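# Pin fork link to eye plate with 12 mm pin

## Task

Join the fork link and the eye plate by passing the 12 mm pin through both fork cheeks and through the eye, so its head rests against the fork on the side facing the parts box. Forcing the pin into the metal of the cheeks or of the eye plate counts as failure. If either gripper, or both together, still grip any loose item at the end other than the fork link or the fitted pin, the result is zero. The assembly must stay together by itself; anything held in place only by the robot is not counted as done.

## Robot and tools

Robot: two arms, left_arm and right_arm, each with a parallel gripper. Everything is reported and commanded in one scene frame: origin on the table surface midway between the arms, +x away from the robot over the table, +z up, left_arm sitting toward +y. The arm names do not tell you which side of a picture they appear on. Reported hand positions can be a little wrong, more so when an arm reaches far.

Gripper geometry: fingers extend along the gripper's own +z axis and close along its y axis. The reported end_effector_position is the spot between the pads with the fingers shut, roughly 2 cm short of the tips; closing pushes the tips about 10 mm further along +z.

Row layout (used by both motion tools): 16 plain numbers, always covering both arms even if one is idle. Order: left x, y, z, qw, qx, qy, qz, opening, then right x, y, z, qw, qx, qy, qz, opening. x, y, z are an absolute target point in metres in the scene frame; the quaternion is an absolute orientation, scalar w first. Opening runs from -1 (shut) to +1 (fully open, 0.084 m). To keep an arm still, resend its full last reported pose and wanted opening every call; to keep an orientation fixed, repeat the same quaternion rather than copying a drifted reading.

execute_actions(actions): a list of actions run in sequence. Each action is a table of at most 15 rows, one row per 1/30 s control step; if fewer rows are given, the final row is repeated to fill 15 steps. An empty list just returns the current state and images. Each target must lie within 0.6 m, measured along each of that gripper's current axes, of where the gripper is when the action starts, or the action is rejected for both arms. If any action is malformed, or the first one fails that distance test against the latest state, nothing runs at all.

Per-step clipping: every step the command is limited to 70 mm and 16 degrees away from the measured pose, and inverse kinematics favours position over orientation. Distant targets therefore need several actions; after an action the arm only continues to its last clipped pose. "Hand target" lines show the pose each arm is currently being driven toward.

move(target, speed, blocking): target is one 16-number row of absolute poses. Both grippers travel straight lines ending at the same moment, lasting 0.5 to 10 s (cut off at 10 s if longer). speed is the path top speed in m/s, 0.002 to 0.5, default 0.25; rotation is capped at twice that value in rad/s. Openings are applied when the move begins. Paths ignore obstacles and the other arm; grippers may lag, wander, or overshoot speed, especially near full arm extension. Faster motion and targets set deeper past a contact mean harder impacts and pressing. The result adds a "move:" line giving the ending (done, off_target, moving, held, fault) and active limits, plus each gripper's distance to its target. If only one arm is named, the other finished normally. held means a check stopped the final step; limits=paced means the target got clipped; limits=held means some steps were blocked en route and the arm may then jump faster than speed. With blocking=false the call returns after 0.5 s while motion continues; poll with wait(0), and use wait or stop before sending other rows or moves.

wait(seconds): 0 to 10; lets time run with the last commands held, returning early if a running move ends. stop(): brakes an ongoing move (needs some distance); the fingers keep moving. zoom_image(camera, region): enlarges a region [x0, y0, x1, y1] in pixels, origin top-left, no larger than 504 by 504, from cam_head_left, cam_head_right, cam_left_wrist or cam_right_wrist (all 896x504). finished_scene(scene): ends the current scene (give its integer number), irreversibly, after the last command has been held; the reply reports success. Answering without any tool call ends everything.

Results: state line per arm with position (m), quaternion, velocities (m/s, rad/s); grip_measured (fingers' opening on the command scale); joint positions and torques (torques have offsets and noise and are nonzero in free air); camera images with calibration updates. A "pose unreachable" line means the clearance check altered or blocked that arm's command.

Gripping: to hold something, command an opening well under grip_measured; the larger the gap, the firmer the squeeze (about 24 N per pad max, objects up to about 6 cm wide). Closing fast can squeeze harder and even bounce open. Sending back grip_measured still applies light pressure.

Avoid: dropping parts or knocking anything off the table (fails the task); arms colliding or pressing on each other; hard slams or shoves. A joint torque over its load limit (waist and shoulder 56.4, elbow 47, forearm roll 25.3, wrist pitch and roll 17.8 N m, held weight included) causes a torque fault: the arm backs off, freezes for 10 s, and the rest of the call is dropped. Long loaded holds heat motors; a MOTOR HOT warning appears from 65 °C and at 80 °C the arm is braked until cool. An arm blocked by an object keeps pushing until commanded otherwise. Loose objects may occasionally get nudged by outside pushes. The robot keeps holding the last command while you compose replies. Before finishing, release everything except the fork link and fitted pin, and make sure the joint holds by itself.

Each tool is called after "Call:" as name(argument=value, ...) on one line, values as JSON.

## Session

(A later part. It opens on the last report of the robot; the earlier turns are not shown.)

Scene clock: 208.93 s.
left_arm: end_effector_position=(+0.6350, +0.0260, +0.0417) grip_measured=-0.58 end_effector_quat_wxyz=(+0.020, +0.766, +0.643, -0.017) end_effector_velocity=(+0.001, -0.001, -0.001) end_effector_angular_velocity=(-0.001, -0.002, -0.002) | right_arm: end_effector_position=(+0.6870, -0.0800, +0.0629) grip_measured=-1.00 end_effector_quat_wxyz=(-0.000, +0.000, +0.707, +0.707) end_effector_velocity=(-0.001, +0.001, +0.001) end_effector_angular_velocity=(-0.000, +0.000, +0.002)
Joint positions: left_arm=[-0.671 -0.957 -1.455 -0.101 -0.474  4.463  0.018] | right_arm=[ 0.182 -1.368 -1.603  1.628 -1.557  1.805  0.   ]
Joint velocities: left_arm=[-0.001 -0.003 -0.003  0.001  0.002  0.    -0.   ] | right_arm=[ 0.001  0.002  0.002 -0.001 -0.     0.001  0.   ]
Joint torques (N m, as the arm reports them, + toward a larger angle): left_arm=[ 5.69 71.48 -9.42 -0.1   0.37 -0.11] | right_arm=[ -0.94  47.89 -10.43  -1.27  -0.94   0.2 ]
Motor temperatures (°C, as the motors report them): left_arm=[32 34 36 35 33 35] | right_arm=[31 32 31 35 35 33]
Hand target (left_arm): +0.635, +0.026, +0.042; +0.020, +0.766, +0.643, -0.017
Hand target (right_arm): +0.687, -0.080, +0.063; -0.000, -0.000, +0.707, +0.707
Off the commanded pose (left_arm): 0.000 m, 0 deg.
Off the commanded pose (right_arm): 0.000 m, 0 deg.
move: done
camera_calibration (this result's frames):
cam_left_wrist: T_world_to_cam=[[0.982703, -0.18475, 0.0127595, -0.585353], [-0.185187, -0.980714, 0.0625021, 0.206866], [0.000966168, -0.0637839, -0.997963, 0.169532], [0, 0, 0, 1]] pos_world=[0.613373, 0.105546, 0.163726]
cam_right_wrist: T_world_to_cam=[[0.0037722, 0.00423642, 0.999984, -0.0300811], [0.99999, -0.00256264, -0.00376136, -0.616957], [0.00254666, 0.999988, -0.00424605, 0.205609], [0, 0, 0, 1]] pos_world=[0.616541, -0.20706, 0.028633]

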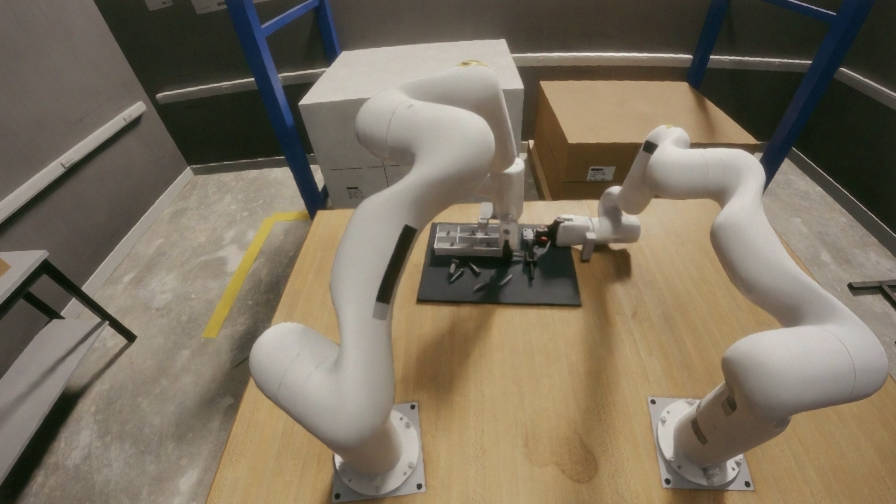

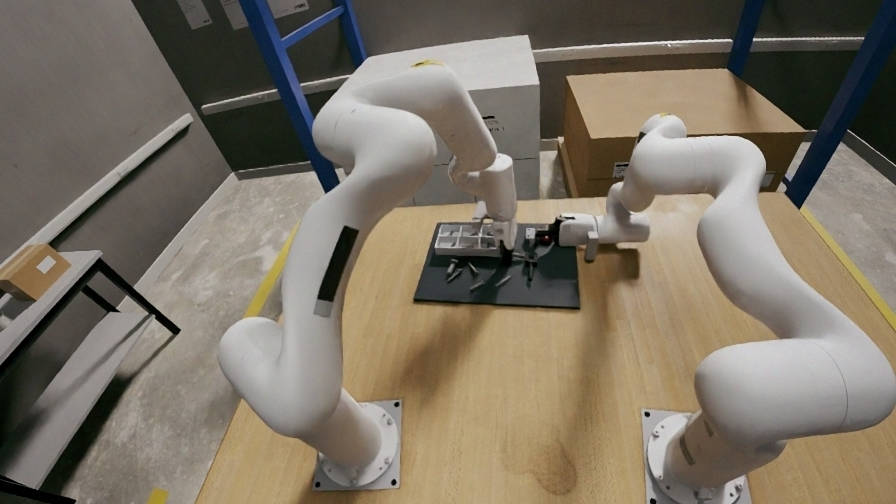

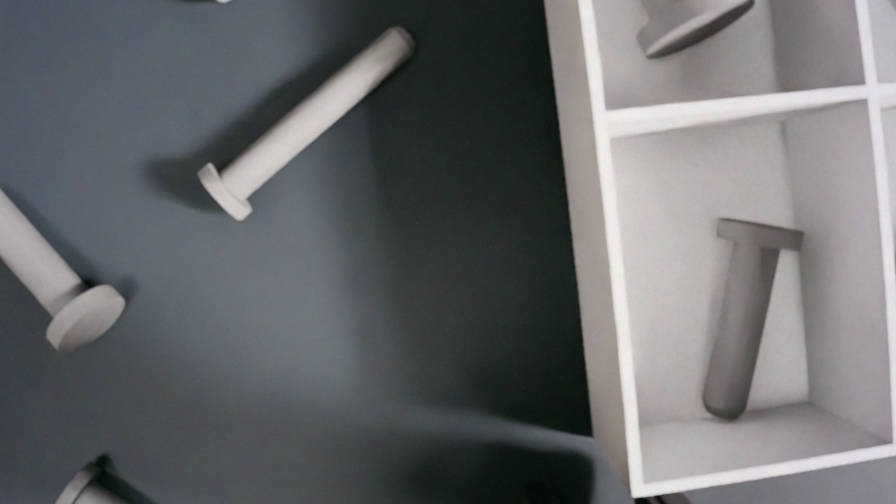

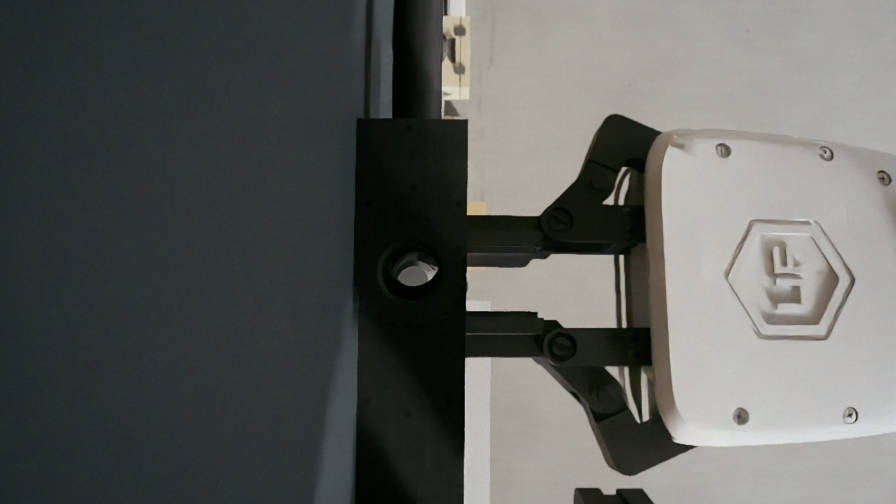

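Call:
move(target=[0.6345,0.014,0.042,0.02,0.766,0.643,-0.017,-1,0.687,-0.08,0.063,0,0,0.707,0.707,-1], speed=0.004)

Call:
move(target=[0.6315,0.0125,0.042,0.02,0.766,0.643,-0.017,-1,0.687,-0.08,0.063,0,0,0.707,0.707,-1], speed=0.002)

Scene clock: 213.97 s.
left_arm: end_effector_position=(+0.6344, +0.0142, +0.0419) grip_measured=-0.58 end_effector_quat_wxyz=(+0.020, +0.766, +0.643, -0.017) end_effector_velocity=(-0.000, -0.001, -0.001) end_effector_angular_velocity=(-0.001, -0.001, +0.000) | right_arm: end_effector_position=(+0.6870, -0.0800, +0.0630) grip_measured=-1.00 end_effector_quat_wxyz=(-0.000, +0.000, +0.707, +0.707) end_effector_velocity=(+0.000, +0.000, +0.000) end_effector_angular_velocity=(+0.000, -0.001, +0.000)
Joint positions: left_arm=[-0.688 -0.968 -1.476 -0.098 -0.484  4.444  0.018] | right_arm=[ 0.182 -1.368 -1.603  1.628 -1.557  1.805  0.   ]
Joint velocities: left_arm=[-0.001 -0.001 -0.001 -0.     0.001 -0.001  0.   ] | right_arm=[ 0.     0.001 -0.    -0.    -0.    -0.     0.   ]
Joint torques (N m, as the arm reports them, + toward a larger angle): left_arm=[ -3.71  75.47 -13.15  -2.6    1.56  -0.29] | right_arm=[  1.71  47.79 -10.47  -0.61  -0.72  -0.29]
Motor temperatures (°C, as the motors report them): left_arm=[32 34 36 35 33 35] | right_arm=[31 32 31 35 35 33]
Hand target (left_arm): +0.635, +0.014, +0.042; +0.020, +0.766, +0.643, -0.017
Hand target (right_arm): +0.687, -0.080, +0.063; -0.000, -0.000, +0.707, +0.707
Off the commanded pose (left_arm): 0.000 m, 0 deg.
Off the commanded pose (right_arm): 0.000 m, 0 deg.
move: done
camera_calibration (this result's frames):
cam_left_wrist: T_world_to_cam=[[0.982701, -0.184778, 0.0124772, -0.586974], [-0.185197, -0.980715, 0.0624511, 0.1951], [0.000697025, -0.0636816, -0.99797, 0.169127], [0, 0, 0, 1]] pos_world=[0.612834, 0.0936478, 0.163924]
cam_right_wrist: T_world_to_cam=[[0.00370122, 0.00420589, 0.999984, -0.0301023], [0.99999, -0.00257931, -0.00369039, -0.616953], [0.00256375, 0.999988, -0.00421539, 0.205595], [0, 0, 0, 1]] pos_world=[0.616531, -0.207057, 0.0286917]

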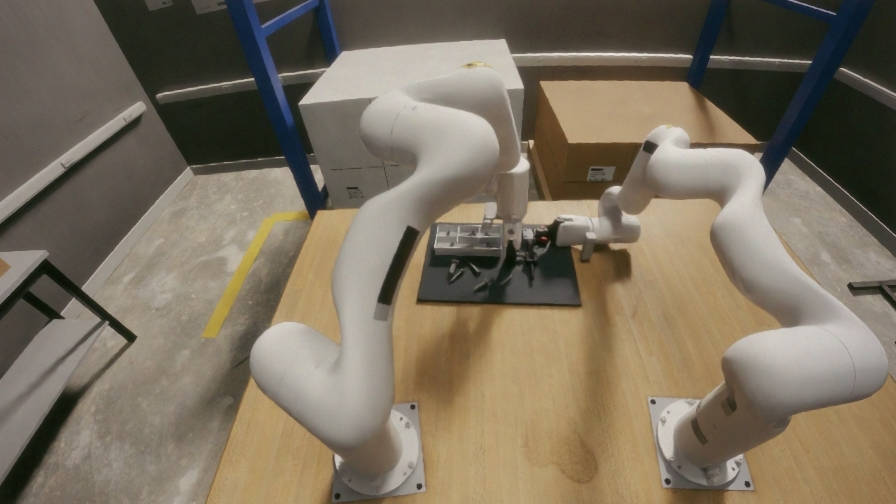

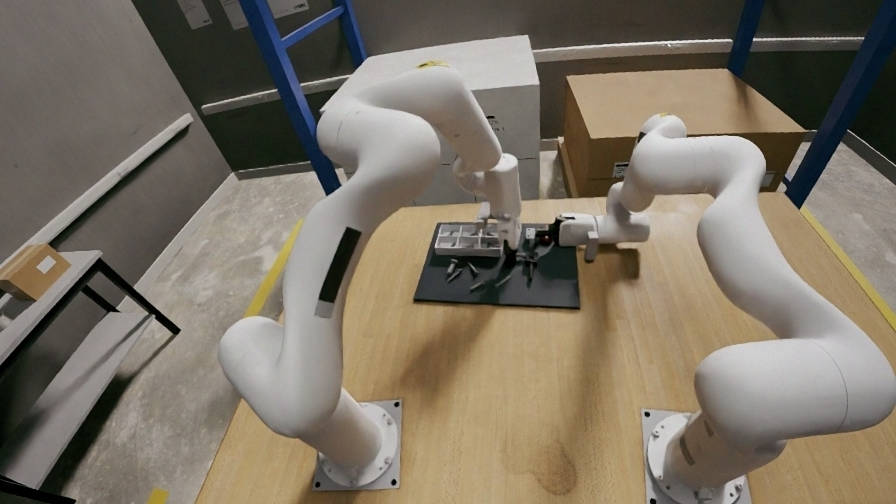

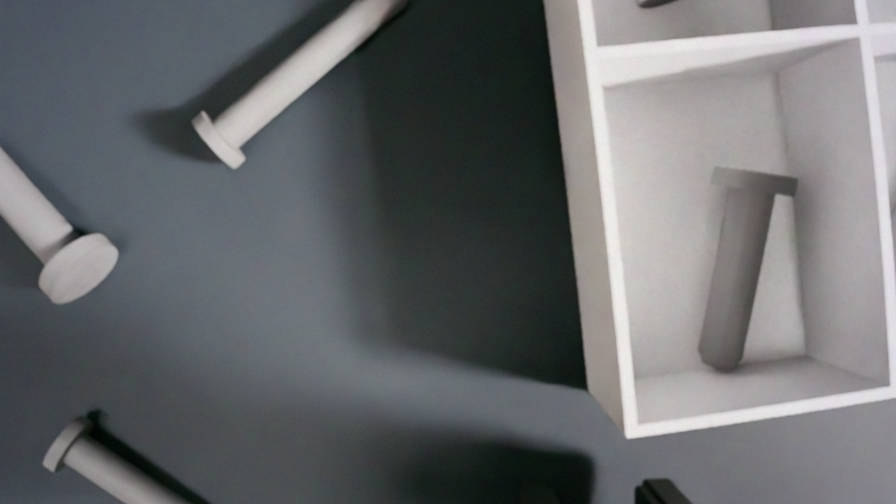

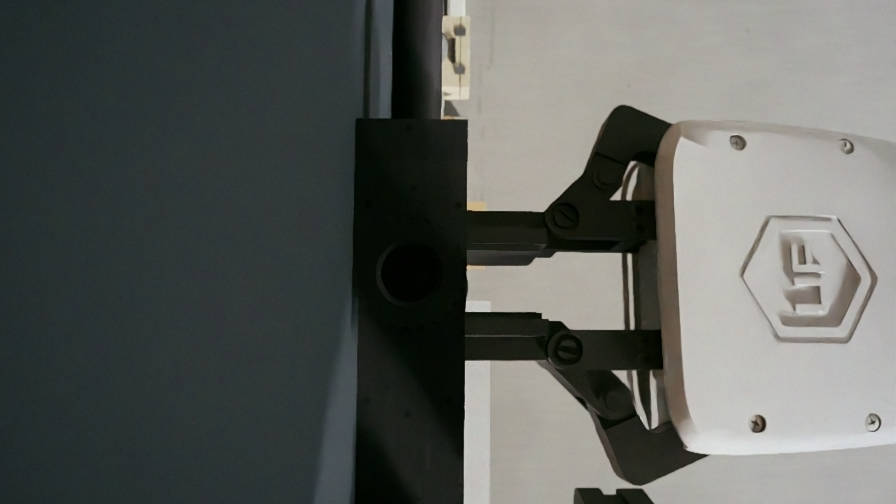

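Scene clock: 215.87 s.
left_arm: end_effector_position=(+0.6316, +0.0126, +0.0420) grip_measured=-0.58 end_effector_quat_wxyz=(+0.020, +0.766, +0.643, -0.017) end_effector_velocity=(-0.000, +0.000, -0.001) end_effector_angular_velocity=(+0.000, +0.000, +0.001) | right_arm: end_effector_position=(+0.6870, -0.0800, +0.0630) grip_measured=-1.00 end_effector_quat_wxyz=(-0.000, +0.000, +0.707, +0.707) end_effector_velocity=(-0.000, -0.001, -0.000) end_effector_angular_velocity=(+0.000, +0.001, -0.001)
Joint positions: left_arm=[-0.692 -0.964 -1.469 -0.098 -0.48   4.44   0.018] | right_arm=[ 0.182 -1.368 -1.603  1.628 -1.557  1.805  0.   ]
Joint velocities: left_arm=[ 0.    -0.     0.001 -0.     0.001 -0.001  0.   ] | right_arm=[-0.001  0.     0.001  0.    -0.     0.     0.   ]
Joint torques (N m, as the arm reports them, + toward a larger angle): left_arm=[-12.17  78.51 -14.34  -3.86   1.61  -0.29] | right_arm=[ -2.61  45.16 -10.69  -1.77  -0.6   -0.12]
Motor temperatures (°C, as the motors report them): left_arm=[32 34 36 35 33 35] | right_arm=[31 32 31 35 35 33]
Hand target (left_arm): +0.632, +0.012, +0.042; +0.020, +0.766, +0.643, -0.017
Hand target (right_arm): +0.687, -0.080, +0.063; -0.000, -0.000, +0.707, +0.707
Off the commanded pose (left_arm): 0.000 m, 0 deg.
Off the commanded pose (right_arm): 0.000 m, 0 deg.
move: done
camera_calibration (this result's frames):
cam_left_wrist: T_world_to_cam=[[0.982711, -0.184693, 0.012948, -0.584508], [-0.185143, -0.980719, 0.062555, 0.192964], [0.00114484, -0.0638707, -0.997958, 0.168832], [0, 0, 0, 1]] pos_world=[0.609935, 0.092072, 0.163984]
cam_right_wrist: T_world_to_cam=[[0.00370095, 0.00420585, 0.999984, -0.0301021], [0.99999, -0.00257935, -0.00369012, -0.616953], [0.00256379, 0.999988, -0.00421535, 0.205595], [0, 0, 0, 1]] pos_world=[0.616531, -0.207057, 0.0286916]

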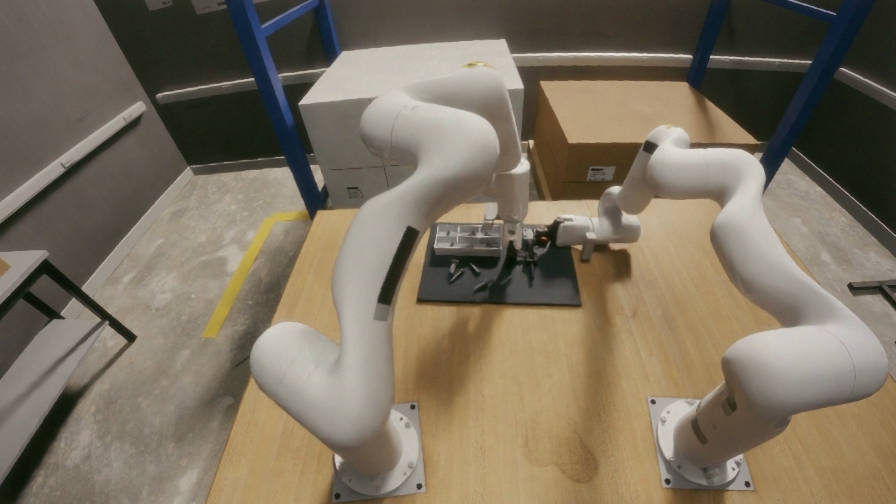

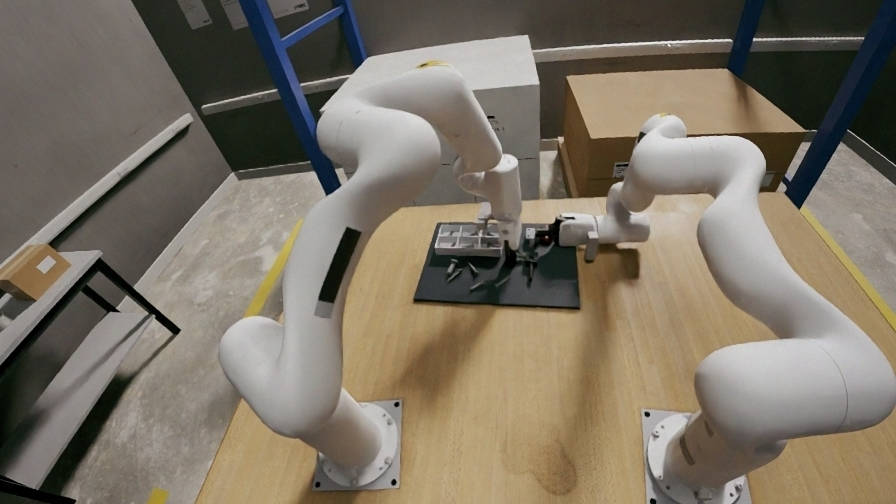

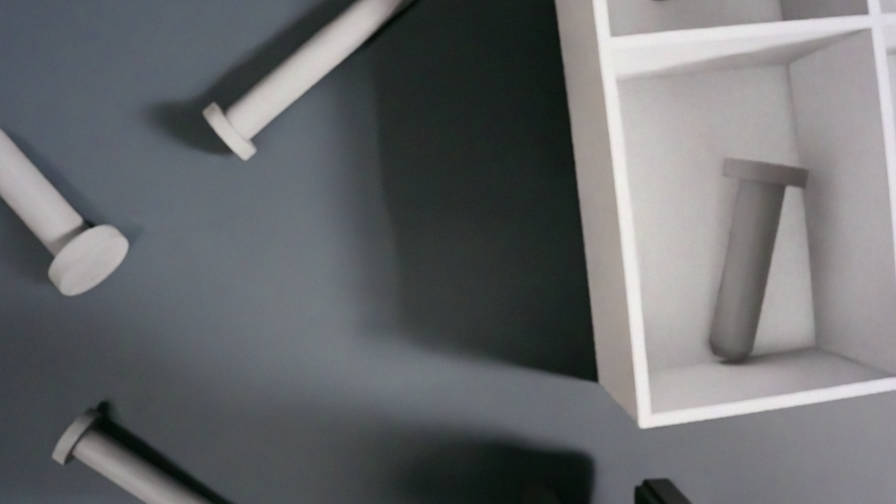

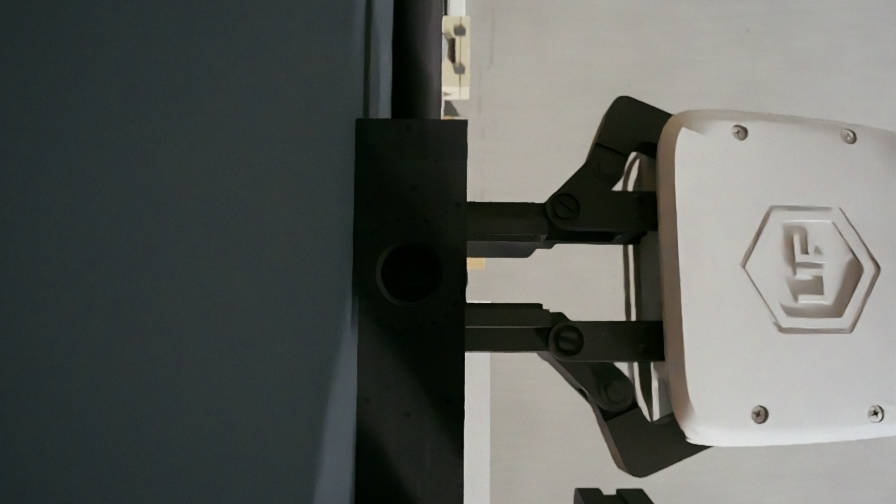

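Call:
move(target=[0.6325,0.023,0.0425,0.02,0.766,0.643,-0.017,-1,0.687,-0.08,0.063,0,0,0.707,0.707,-1], speed=0.02)

Call:
zoom_image(camera="cam_right_wrist", region=[340,200,490,340])

Call:
zoom_image(camera="cam_left_wrist", region=[200,0,700,504])

Scene clock: 221.00 s.
left_arm: end_effector_position=(+0.6327, +0.0226, +0.0427) grip_measured=-0.59 end_effector_quat_wxyz=(+0.020, +0.766, +0.643, -0.017) end_effector_velocity=(-0.001, +0.000, -0.000) end_effector_angular_velocity=(-0.000, +0.001, +0.000) | right_arm: end_effector_position=(+0.6870, -0.0800, +0.0630) grip_measured=-1.00 end_effector_quat_wxyz=(+0.000, -0.000, +0.707, +0.707) end_effector_velocity=(-0.001, +0.001, -0.001) end_effector_angular_velocity=(+0.000, +0.003, +0.001)
Joint positions: left_arm=[-0.678 -0.954 -1.452 -0.1   -0.473  4.457  0.018] | right_arm=[ 0.182 -1.368 -1.603  1.628 -1.557  1.805  0.   ]
Joint velocities: left_arm=[ 0.001  0.001  0.002 -0.002  0.     0.002 -0.   ] | right_arm=[ 0.002 -0.     0.002  0.    -0.     0.     0.   ]
Joint torques (N m, as the arm reports them, + toward a larger angle): left_arm=[24.06 68.41 -5.05  2.72 -1.44 -0.32] | right_arm=[ -0.59  46.95 -11.07  -1.1   -0.79  -0.28]
Motor temperatures (°C, as the motors report them): left_arm=[32 34 36 35 33 35] | right_arm=[31 32 31 35 35 33]
Hand target (left_arm): +0.632, +0.023, +0.042; +0.020, +0.766, +0.643, -0.017
Hand target (right_arm): +0.687, -0.080, +0.063; +0.000, +0.000, +0.707, +0.707
Off the commanded pose (left_arm): 0.001 m, 0 deg.
Off the commanded pose (right_arm): 0.000 m, 0 deg.
move: done
camera_calibration (this result's frames):
cam_left_wrist: T_world_to_cam=[[0.982675, -0.184829, 0.0137466, -0.583746], [-0.18533, -0.980662, 0.0628834, 0.203034], [0.00185815, -0.0643415, -0.997926, 0.169787], [0, 0, 0, 1]] pos_world=[0.610946, 0.102139, 0.164692]
cam_right_wrist: T_world_to_cam=[[0.00370056, 0.0042059, 0.999984, -0.0301018], [0.99999, -0.0025794, -0.00368973, -0.616953], [0.00256384, 0.999988, -0.0042154, 0.205595], [0, 0, 0, 1]] pos_world=[0.616531, -0.207057, 0.0286916]

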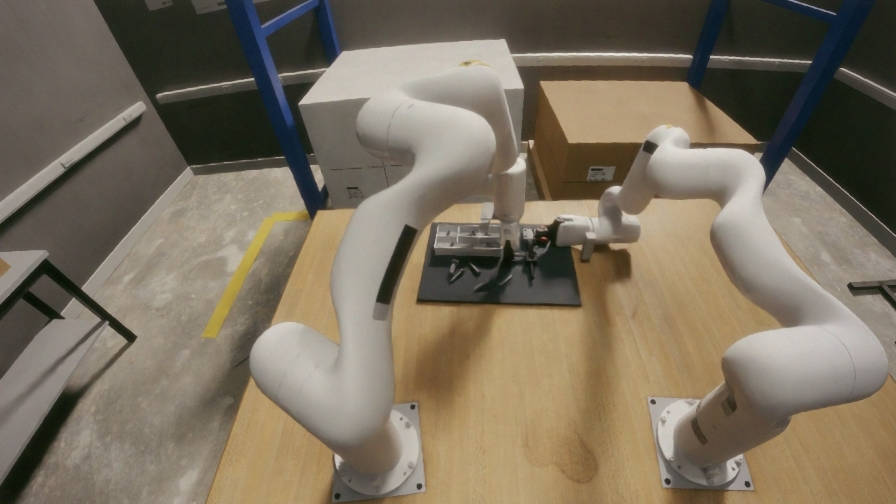

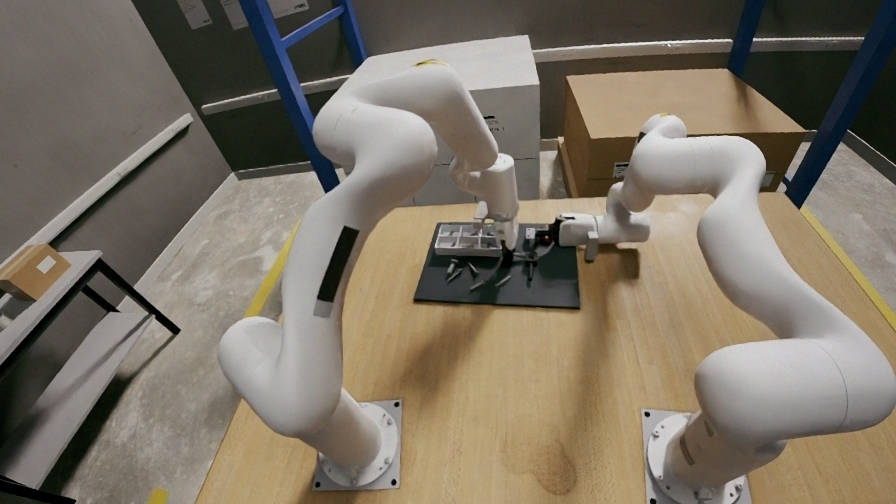

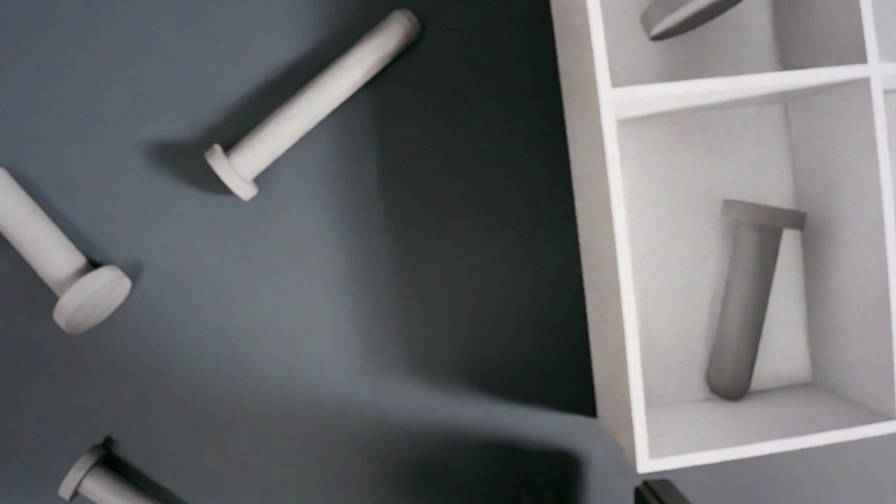

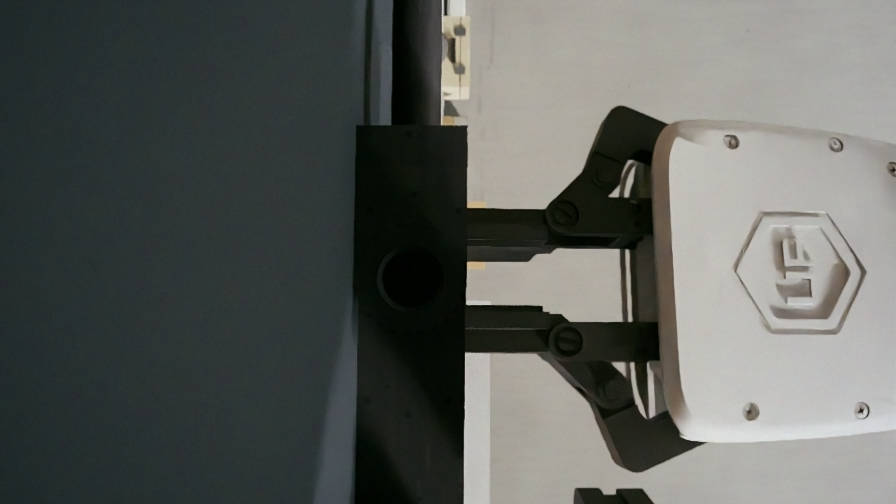

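Region (340, 200, 490, 340) of cam_right_wrist's 896x504 image, scaled by 3.360, with more detail than that image has; it fills the top 470 rows of this view, and the rest is white.

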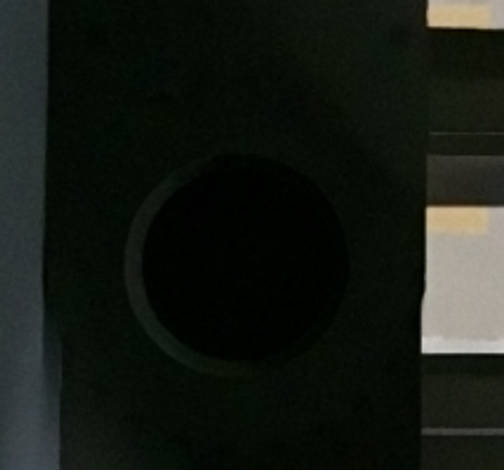

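Region (200, 0, 700, 504) of cam_left_wrist's 896x504 image, scaled by 1.000; it fills the left 500 columns of this view, and the rest is white.

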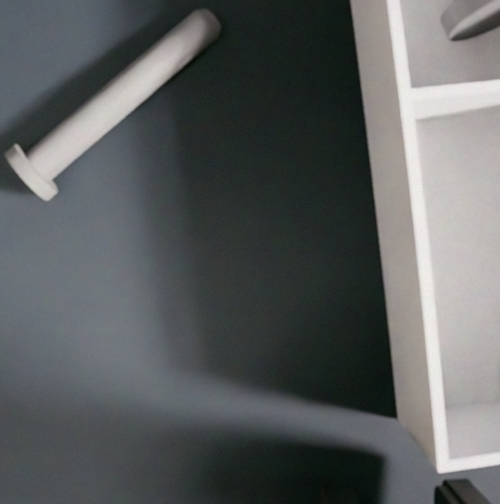

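Call:
move(target=[0.6325,0.023,0.0425,0.02,0.766,0.643,-0.017,-1,0.70,-0.07,0.15,0,0.383,0.653,0.653,-1], speed=0.1)

Scene clock: 228.20 s.
left_arm: end_effector_position=(+0.6325, +0.0230, +0.0425) grip_measured=-0.59 end_effector_quat_wxyz=(+0.020, +0.766, +0.643, -0.017) end_effector_velocity=(-0.000, -0.000, +0.000) end_effector_angular_velocity=(-0.001, +0.000, +0.001) | right_arm: end_effector_position=(+0.7000, -0.0705, +0.1495) grip_measured=-1.00 end_effector_quat_wxyz=(-0.000, +0.383, +0.653, +0.653) end_effector_velocity=(+0.000, +0.000, +0.001) end_effector_angular_velocity=(-0.001, +0.008, -0.008)
Joint positions: left_arm=[-0.677 -0.955 -1.452 -0.1   -0.474  4.457  0.018] | right_arm=[ 0.281 -0.958 -1.088  2.239 -1.343  2.205  0.   ]
Joint velocities: left_arm=[-0.     0.    -0.    -0.001 -0.     0.    -0.   ] | right_arm=[0.003 0.006 0.005 0.009 0.007 0.007 0.   ]
Joint torques (N m, as the arm reports them, + toward a larger angle): left_arm=[22.58 68.56 -5.61  2.46 -1.32 -0.35] | right_arm=[ 0.2  40.42 -9.29 -1.96 -0.56  0.09]
Motor temperatures (°C, as the motors report them): left_arm=[32 34 36 35 33 35] | right_arm=[31 32 31 35 35 33]
Hand target (left_arm): +0.632, +0.023, +0.042; +0.020, +0.766, +0.643, -0.017
Hand target (right_arm): +0.700, -0.070, +0.150; -0.000, +0.383, +0.653, +0.653
Off the commanded pose (left_arm): 0.000 m, 0 deg.
Off the commanded pose (right_arm): 0.001 m, 0 deg.
move: done
camera_calibration (this result's frames):
cam_left_wrist: T_world_to_cam=[[0.982699, -0.184769, 0.0127469, -0.58344], [-0.185206, -0.980708, 0.0625312, 0.20338], [0.00094719, -0.0638102, -0.997962, 0.170168], [0, 0, 0, 1]] pos_world=[0.610852, 0.102513, 0.164541]
cam_right_wrist: T_world_to_cam=[[0.505428, -0.145405, 0.850529, -0.456094], [0.703563, -0.501205, -0.503779, -0.382468], [0.499541, 0.853025, -0.151022, -0.139904], [0, 0, 0, 1]] pos_world=[0.569501, -0.138672, 0.174113]

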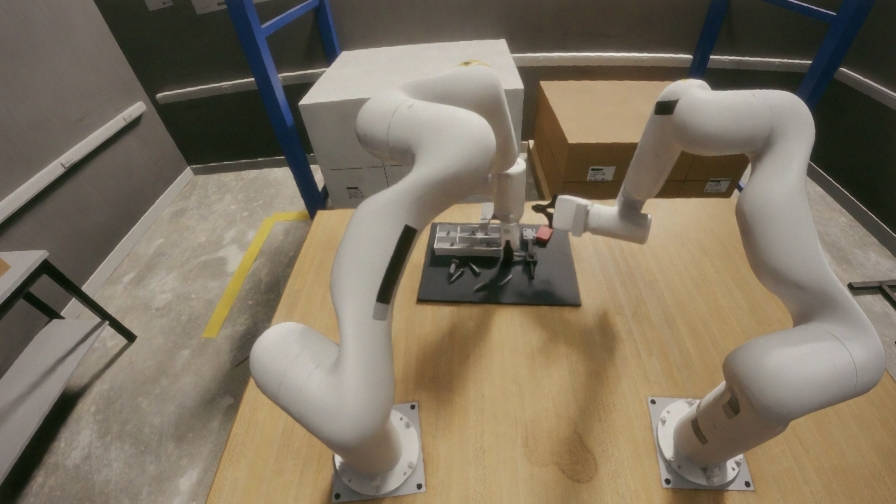

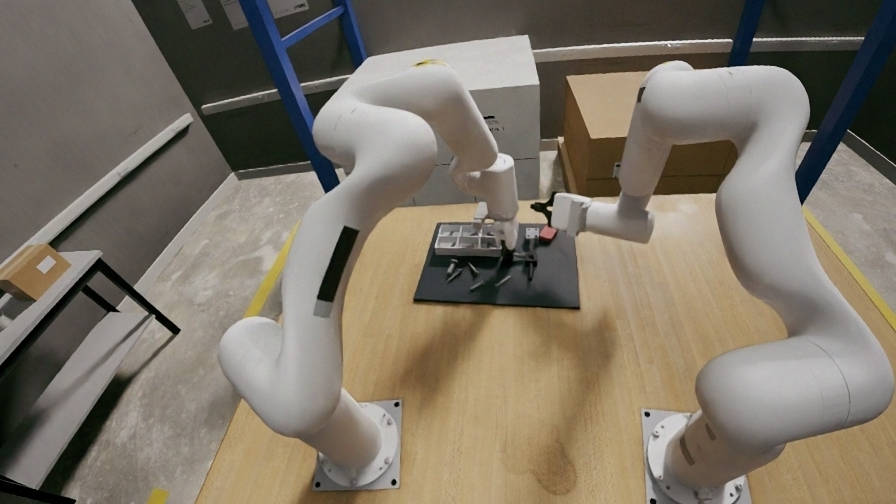

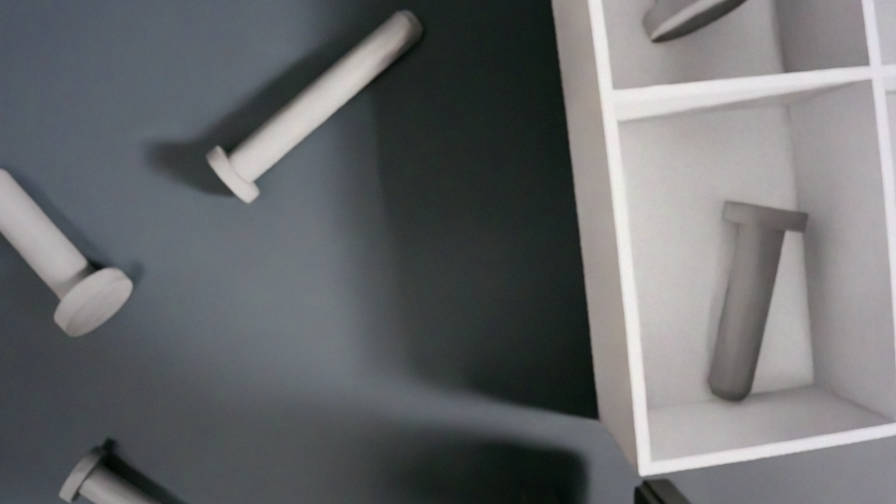

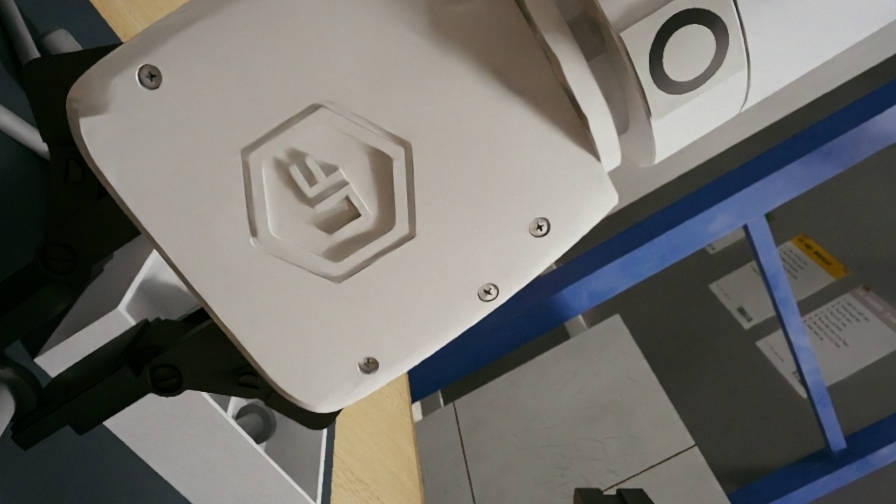

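Call:
move(target=[0.6325,0.023,0.0425,0.02,0.766,0.643,-0.017,-1,0.70,-0.05,0.09,0,0,0.924,0.383,-1], speed=0.1)

Scene clock: 235.80 s.
left_arm: end_effector_position=(+0.6325, +0.0230, +0.0425) grip_measured=-0.59 end_effector_quat_wxyz=(+0.020, +0.766, +0.643, -0.017) end_effector_velocity=(+0.000, +0.001, -0.001) end_effector_angular_velocity=(+0.000, +0.001, +0.002) | right_arm: end_effector_position=(+0.7000, -0.0501, +0.0903) grip_measured=-1.00 end_effector_quat_wxyz=(+0.002, +0.001, +0.924, +0.383) end_effector_velocity=(-0.001, -0.001, -0.001) end_effector_angular_velocity=(-0.009, +0.000, +0.008)
Joint positions: left_arm=[-0.677 -0.955 -1.452 -0.1   -0.474  4.457  0.018] | right_arm=[ 0.336 -0.996 -1.462  1.315 -0.795  2.23   0.   ]
Joint velocities: left_arm=[ 0.001 -0.001  0.    -0.001  0.    -0.    -0.   ] | right_arm=[ 0.001 -0.001 -0.002 -0.014  0.003  0.006  0.   ]
Joint torques (N m, as the arm reports them, + toward a larger angle): left_arm=[22.17 67.98 -5.68  2.2  -1.29 -0.25] | right_arm=[ -0.32  43.71 -13.05  -1.99  -0.56  -0.33]
Motor temperatures (°C, as the motors report them): left_arm=[32 34 36 35 33 35] | right_arm=[31 32 31 35 35 33]
Hand target (left_arm): +0.633, +0.023, +0.043; +0.020, +0.766, +0.643, -0.017
Hand target (right_arm): +0.700, -0.050, +0.090; +0.002, +0.000, +0.924, +0.383
Off the commanded pose (left_arm): 0.000 m, 0 deg.
Off the commanded pose (right_arm): 0.000 m, 0 deg.
move: done
camera_calibration (this result's frames):
cam_left_wrist: T_world_to_cam=[[0.982699, -0.184768, 0.0127537, -0.583444], [-0.185206, -0.980708, 0.0625368, 0.20338], [0.000952808, -0.0638169, -0.997961, 0.170166], [0, 0, 0, 1]] pos_world=[0.610855, 0.102514, 0.164541]
cam_right_wrist: T_world_to_cam=[[0.00396372, 0.709739, 0.704454, 0.00427424], [0.999973, -0.00718974, 0.00161717, -0.630486], [0.00621261, 0.704428, -0.709748, 0.222146], [0, 0, 0, 1]] pos_world=[0.629072, -0.164052, 0.155676]

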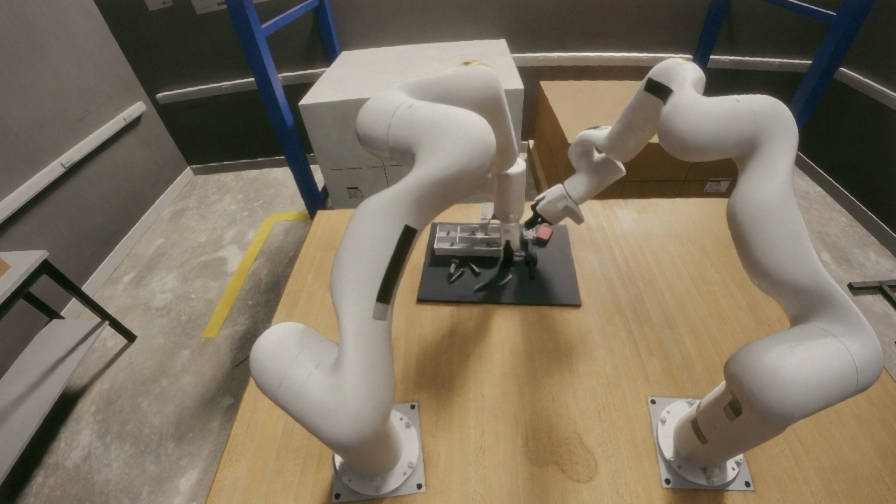

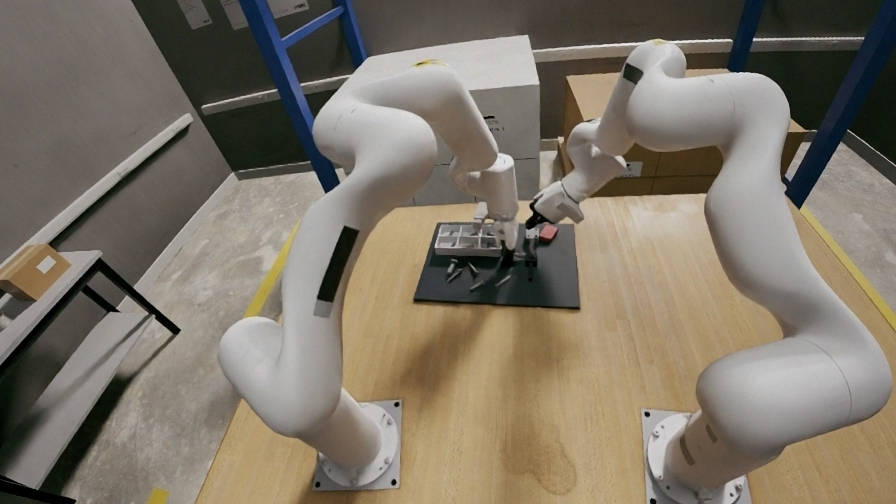

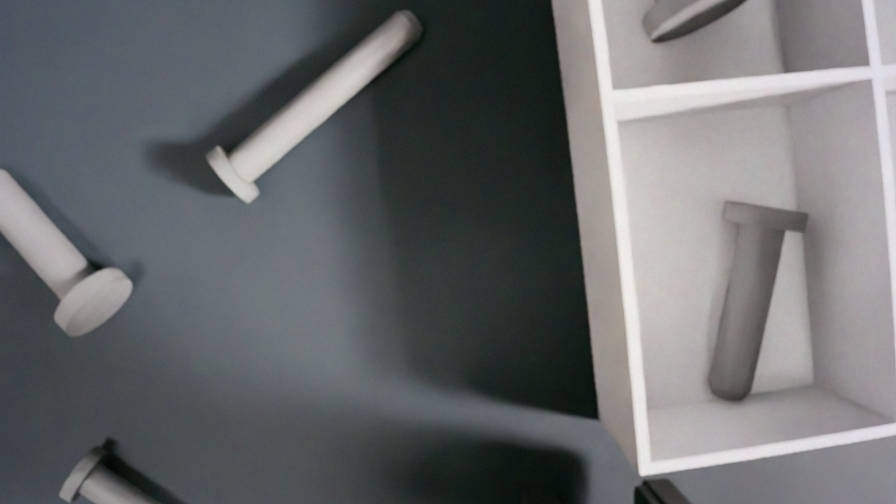

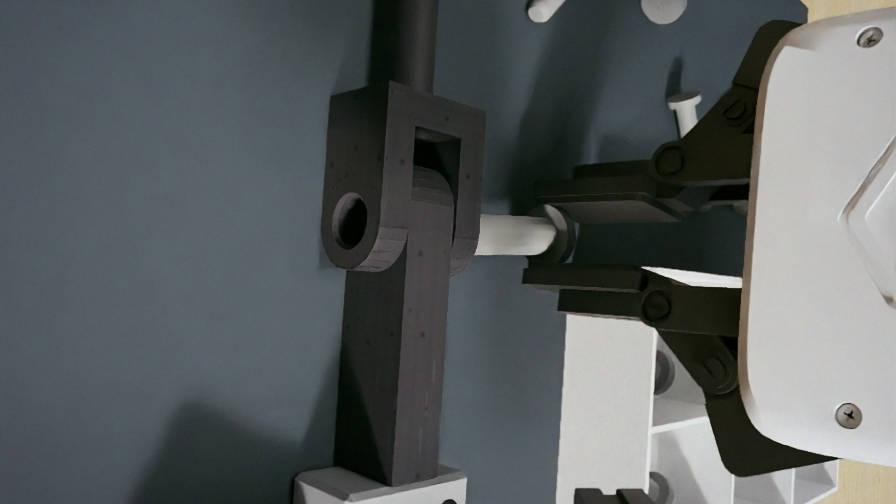

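Call:
zoom_image(camera="cam_right_wrist", region=[300,80,600,300])

Region (300, 80, 600, 300) of cam_right_wrist's 896x504 image, scaled by 1.680, with more detail than that image has; it fills the top 370 rows of this view, and the rest is white.

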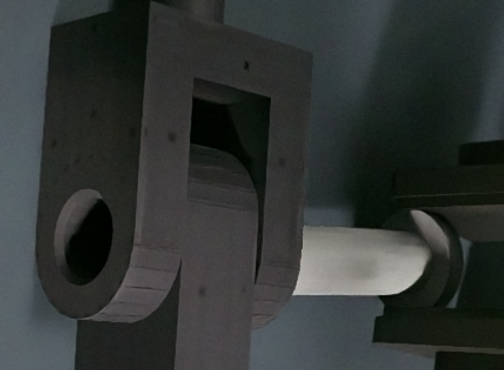

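Call:
move(target=[0.6325,0.014,0.0425,0.02,0.766,0.643,-0.017,-1,0.70,-0.05,0.09,0,0,0.924,0.383,-1], speed=0.004)

Call:
zoom_image(camera="cam_right_wrist", region=[300,80,600,300])

Scene clock: 241.53 s.
left_arm: end_effector_position=(+0.6325, +0.0141, +0.0425) grip_measured=-0.59 end_effector_quat_wxyz=(+0.020, +0.766, +0.643, -0.017) end_effector_velocity=(-0.001, +0.000, -0.002) end_effector_angular_velocity=(+0.002, +0.004, +0.001) | right_arm: end_effector_position=(+0.7000, -0.0500, +0.0900) grip_measured=-1.00 end_effector_quat_wxyz=(+0.000, +0.000, +0.924, +0.383) end_effector_velocity=(+0.001, +0.000, +0.000) end_effector_angular_velocity=(-0.000, -0.001, +0.001)
Joint positions: left_arm=[-0.689 -0.963 -1.469 -0.098 -0.482  4.443  0.018] | right_arm=[ 0.336 -0.998 -1.465  1.309 -0.798  2.234  0.   ]
Joint velocities: left_arm=[-0.001 -0.003 -0.001  0.    -0.002 -0.001 -0.   ] | right_arm=[-0.    -0.001 -0.002 -0.002 -0.     0.001  0.   ]
Joint torques (N m, as the arm reports them, + toward a larger angle): left_arm=[ -8.73  75.98 -14.74  -3.63   2.22  -0.3 ] | right_arm=[  0.93  46.75 -12.77  -1.11  -0.39  -0.3 ]
Motor temperatures (°C, as the motors report them): left_arm=[32 34 36 35 33 35] | right_arm=[31 32 31 35 35 33]
Hand target (left_arm): +0.633, +0.014, +0.043; +0.020, +0.766, +0.643, -0.017
Hand target (right_arm): +0.700, -0.050, +0.090; +0.000, -0.000, +0.924, +0.383
Off the commanded pose (left_arm): 0.000 m, 0 deg.
Off the commanded pose (right_arm): 0.000 m, 0 deg.
move: done
camera_calibration (this result's frames):
cam_left_wrist: T_world_to_cam=[[0.982701, -0.184762, 0.0127447, -0.585124], [-0.185199, -0.980709, 0.0625423, 0.194645], [0.000943384, -0.0638206, -0.997961, 0.169594], [0, 0, 0, 1]] pos_world=[0.61089, 0.0936048, 0.164532]
cam_right_wrist: T_world_to_cam=[[0.00369035, 0.709726, 0.704468, 0.00459952], [0.99999, -0.00444876, -0.000756477, -0.630134], [0.00259712, 0.704464, -0.709735, 0.224373], [0, 0, 0, 1]] pos_world=[0.629528, -0.16413, 0.155528]

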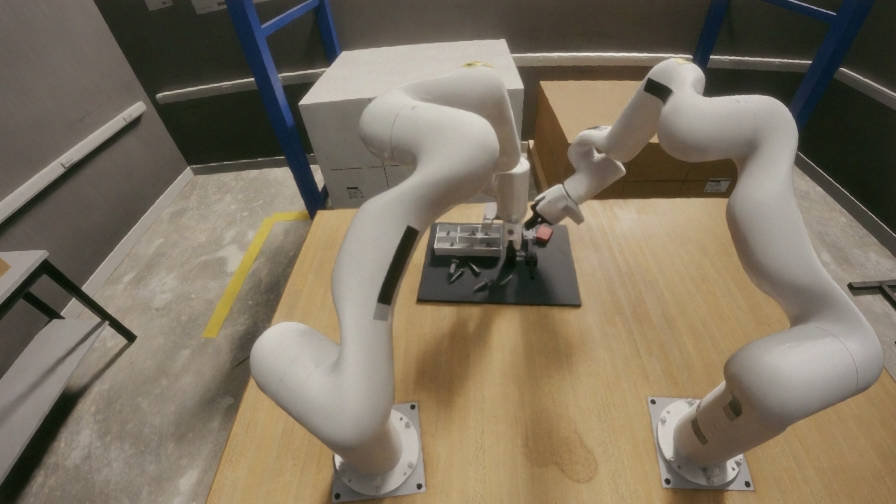

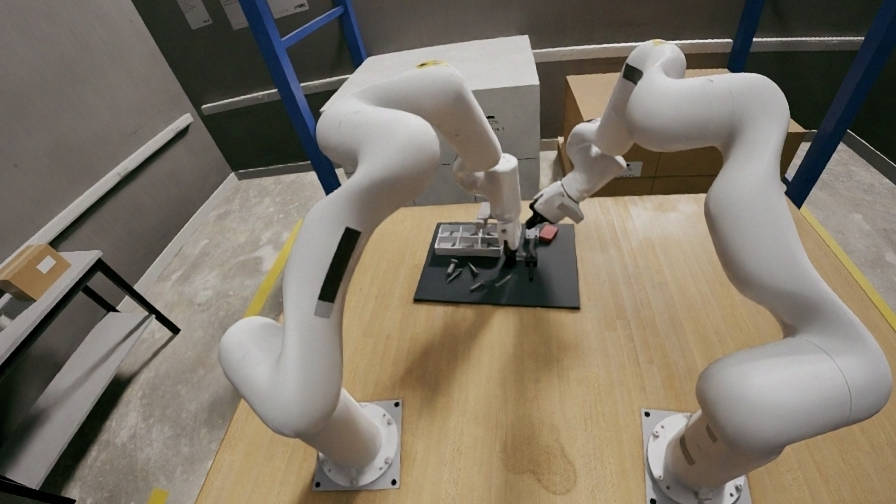

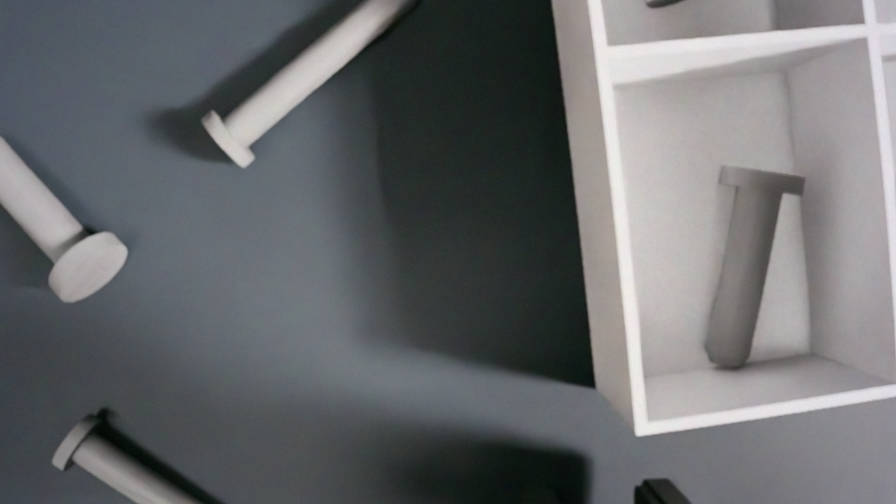

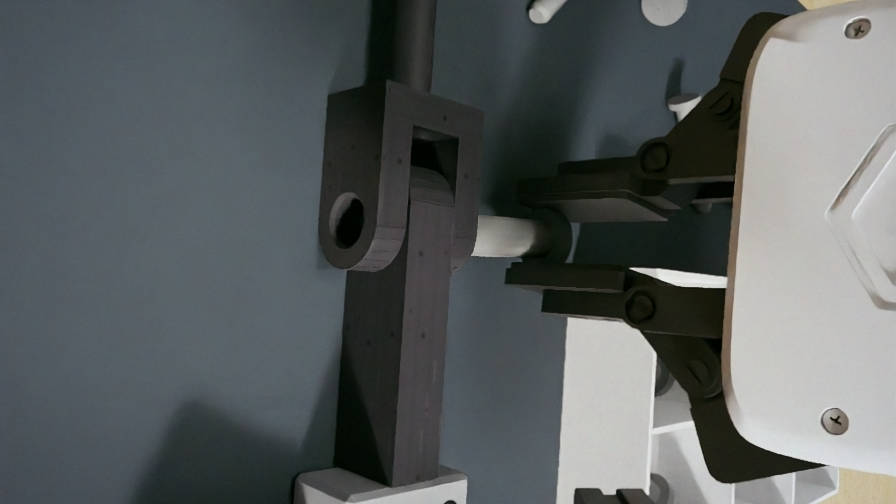

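Region (300, 80, 600, 300) of cam_right_wrist's 896x504 image, scaled by 1.680, with more detail than that image has; it fills the top 370 rows of this view, and the rest is white.

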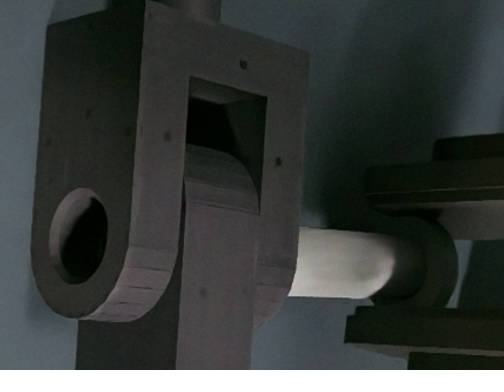

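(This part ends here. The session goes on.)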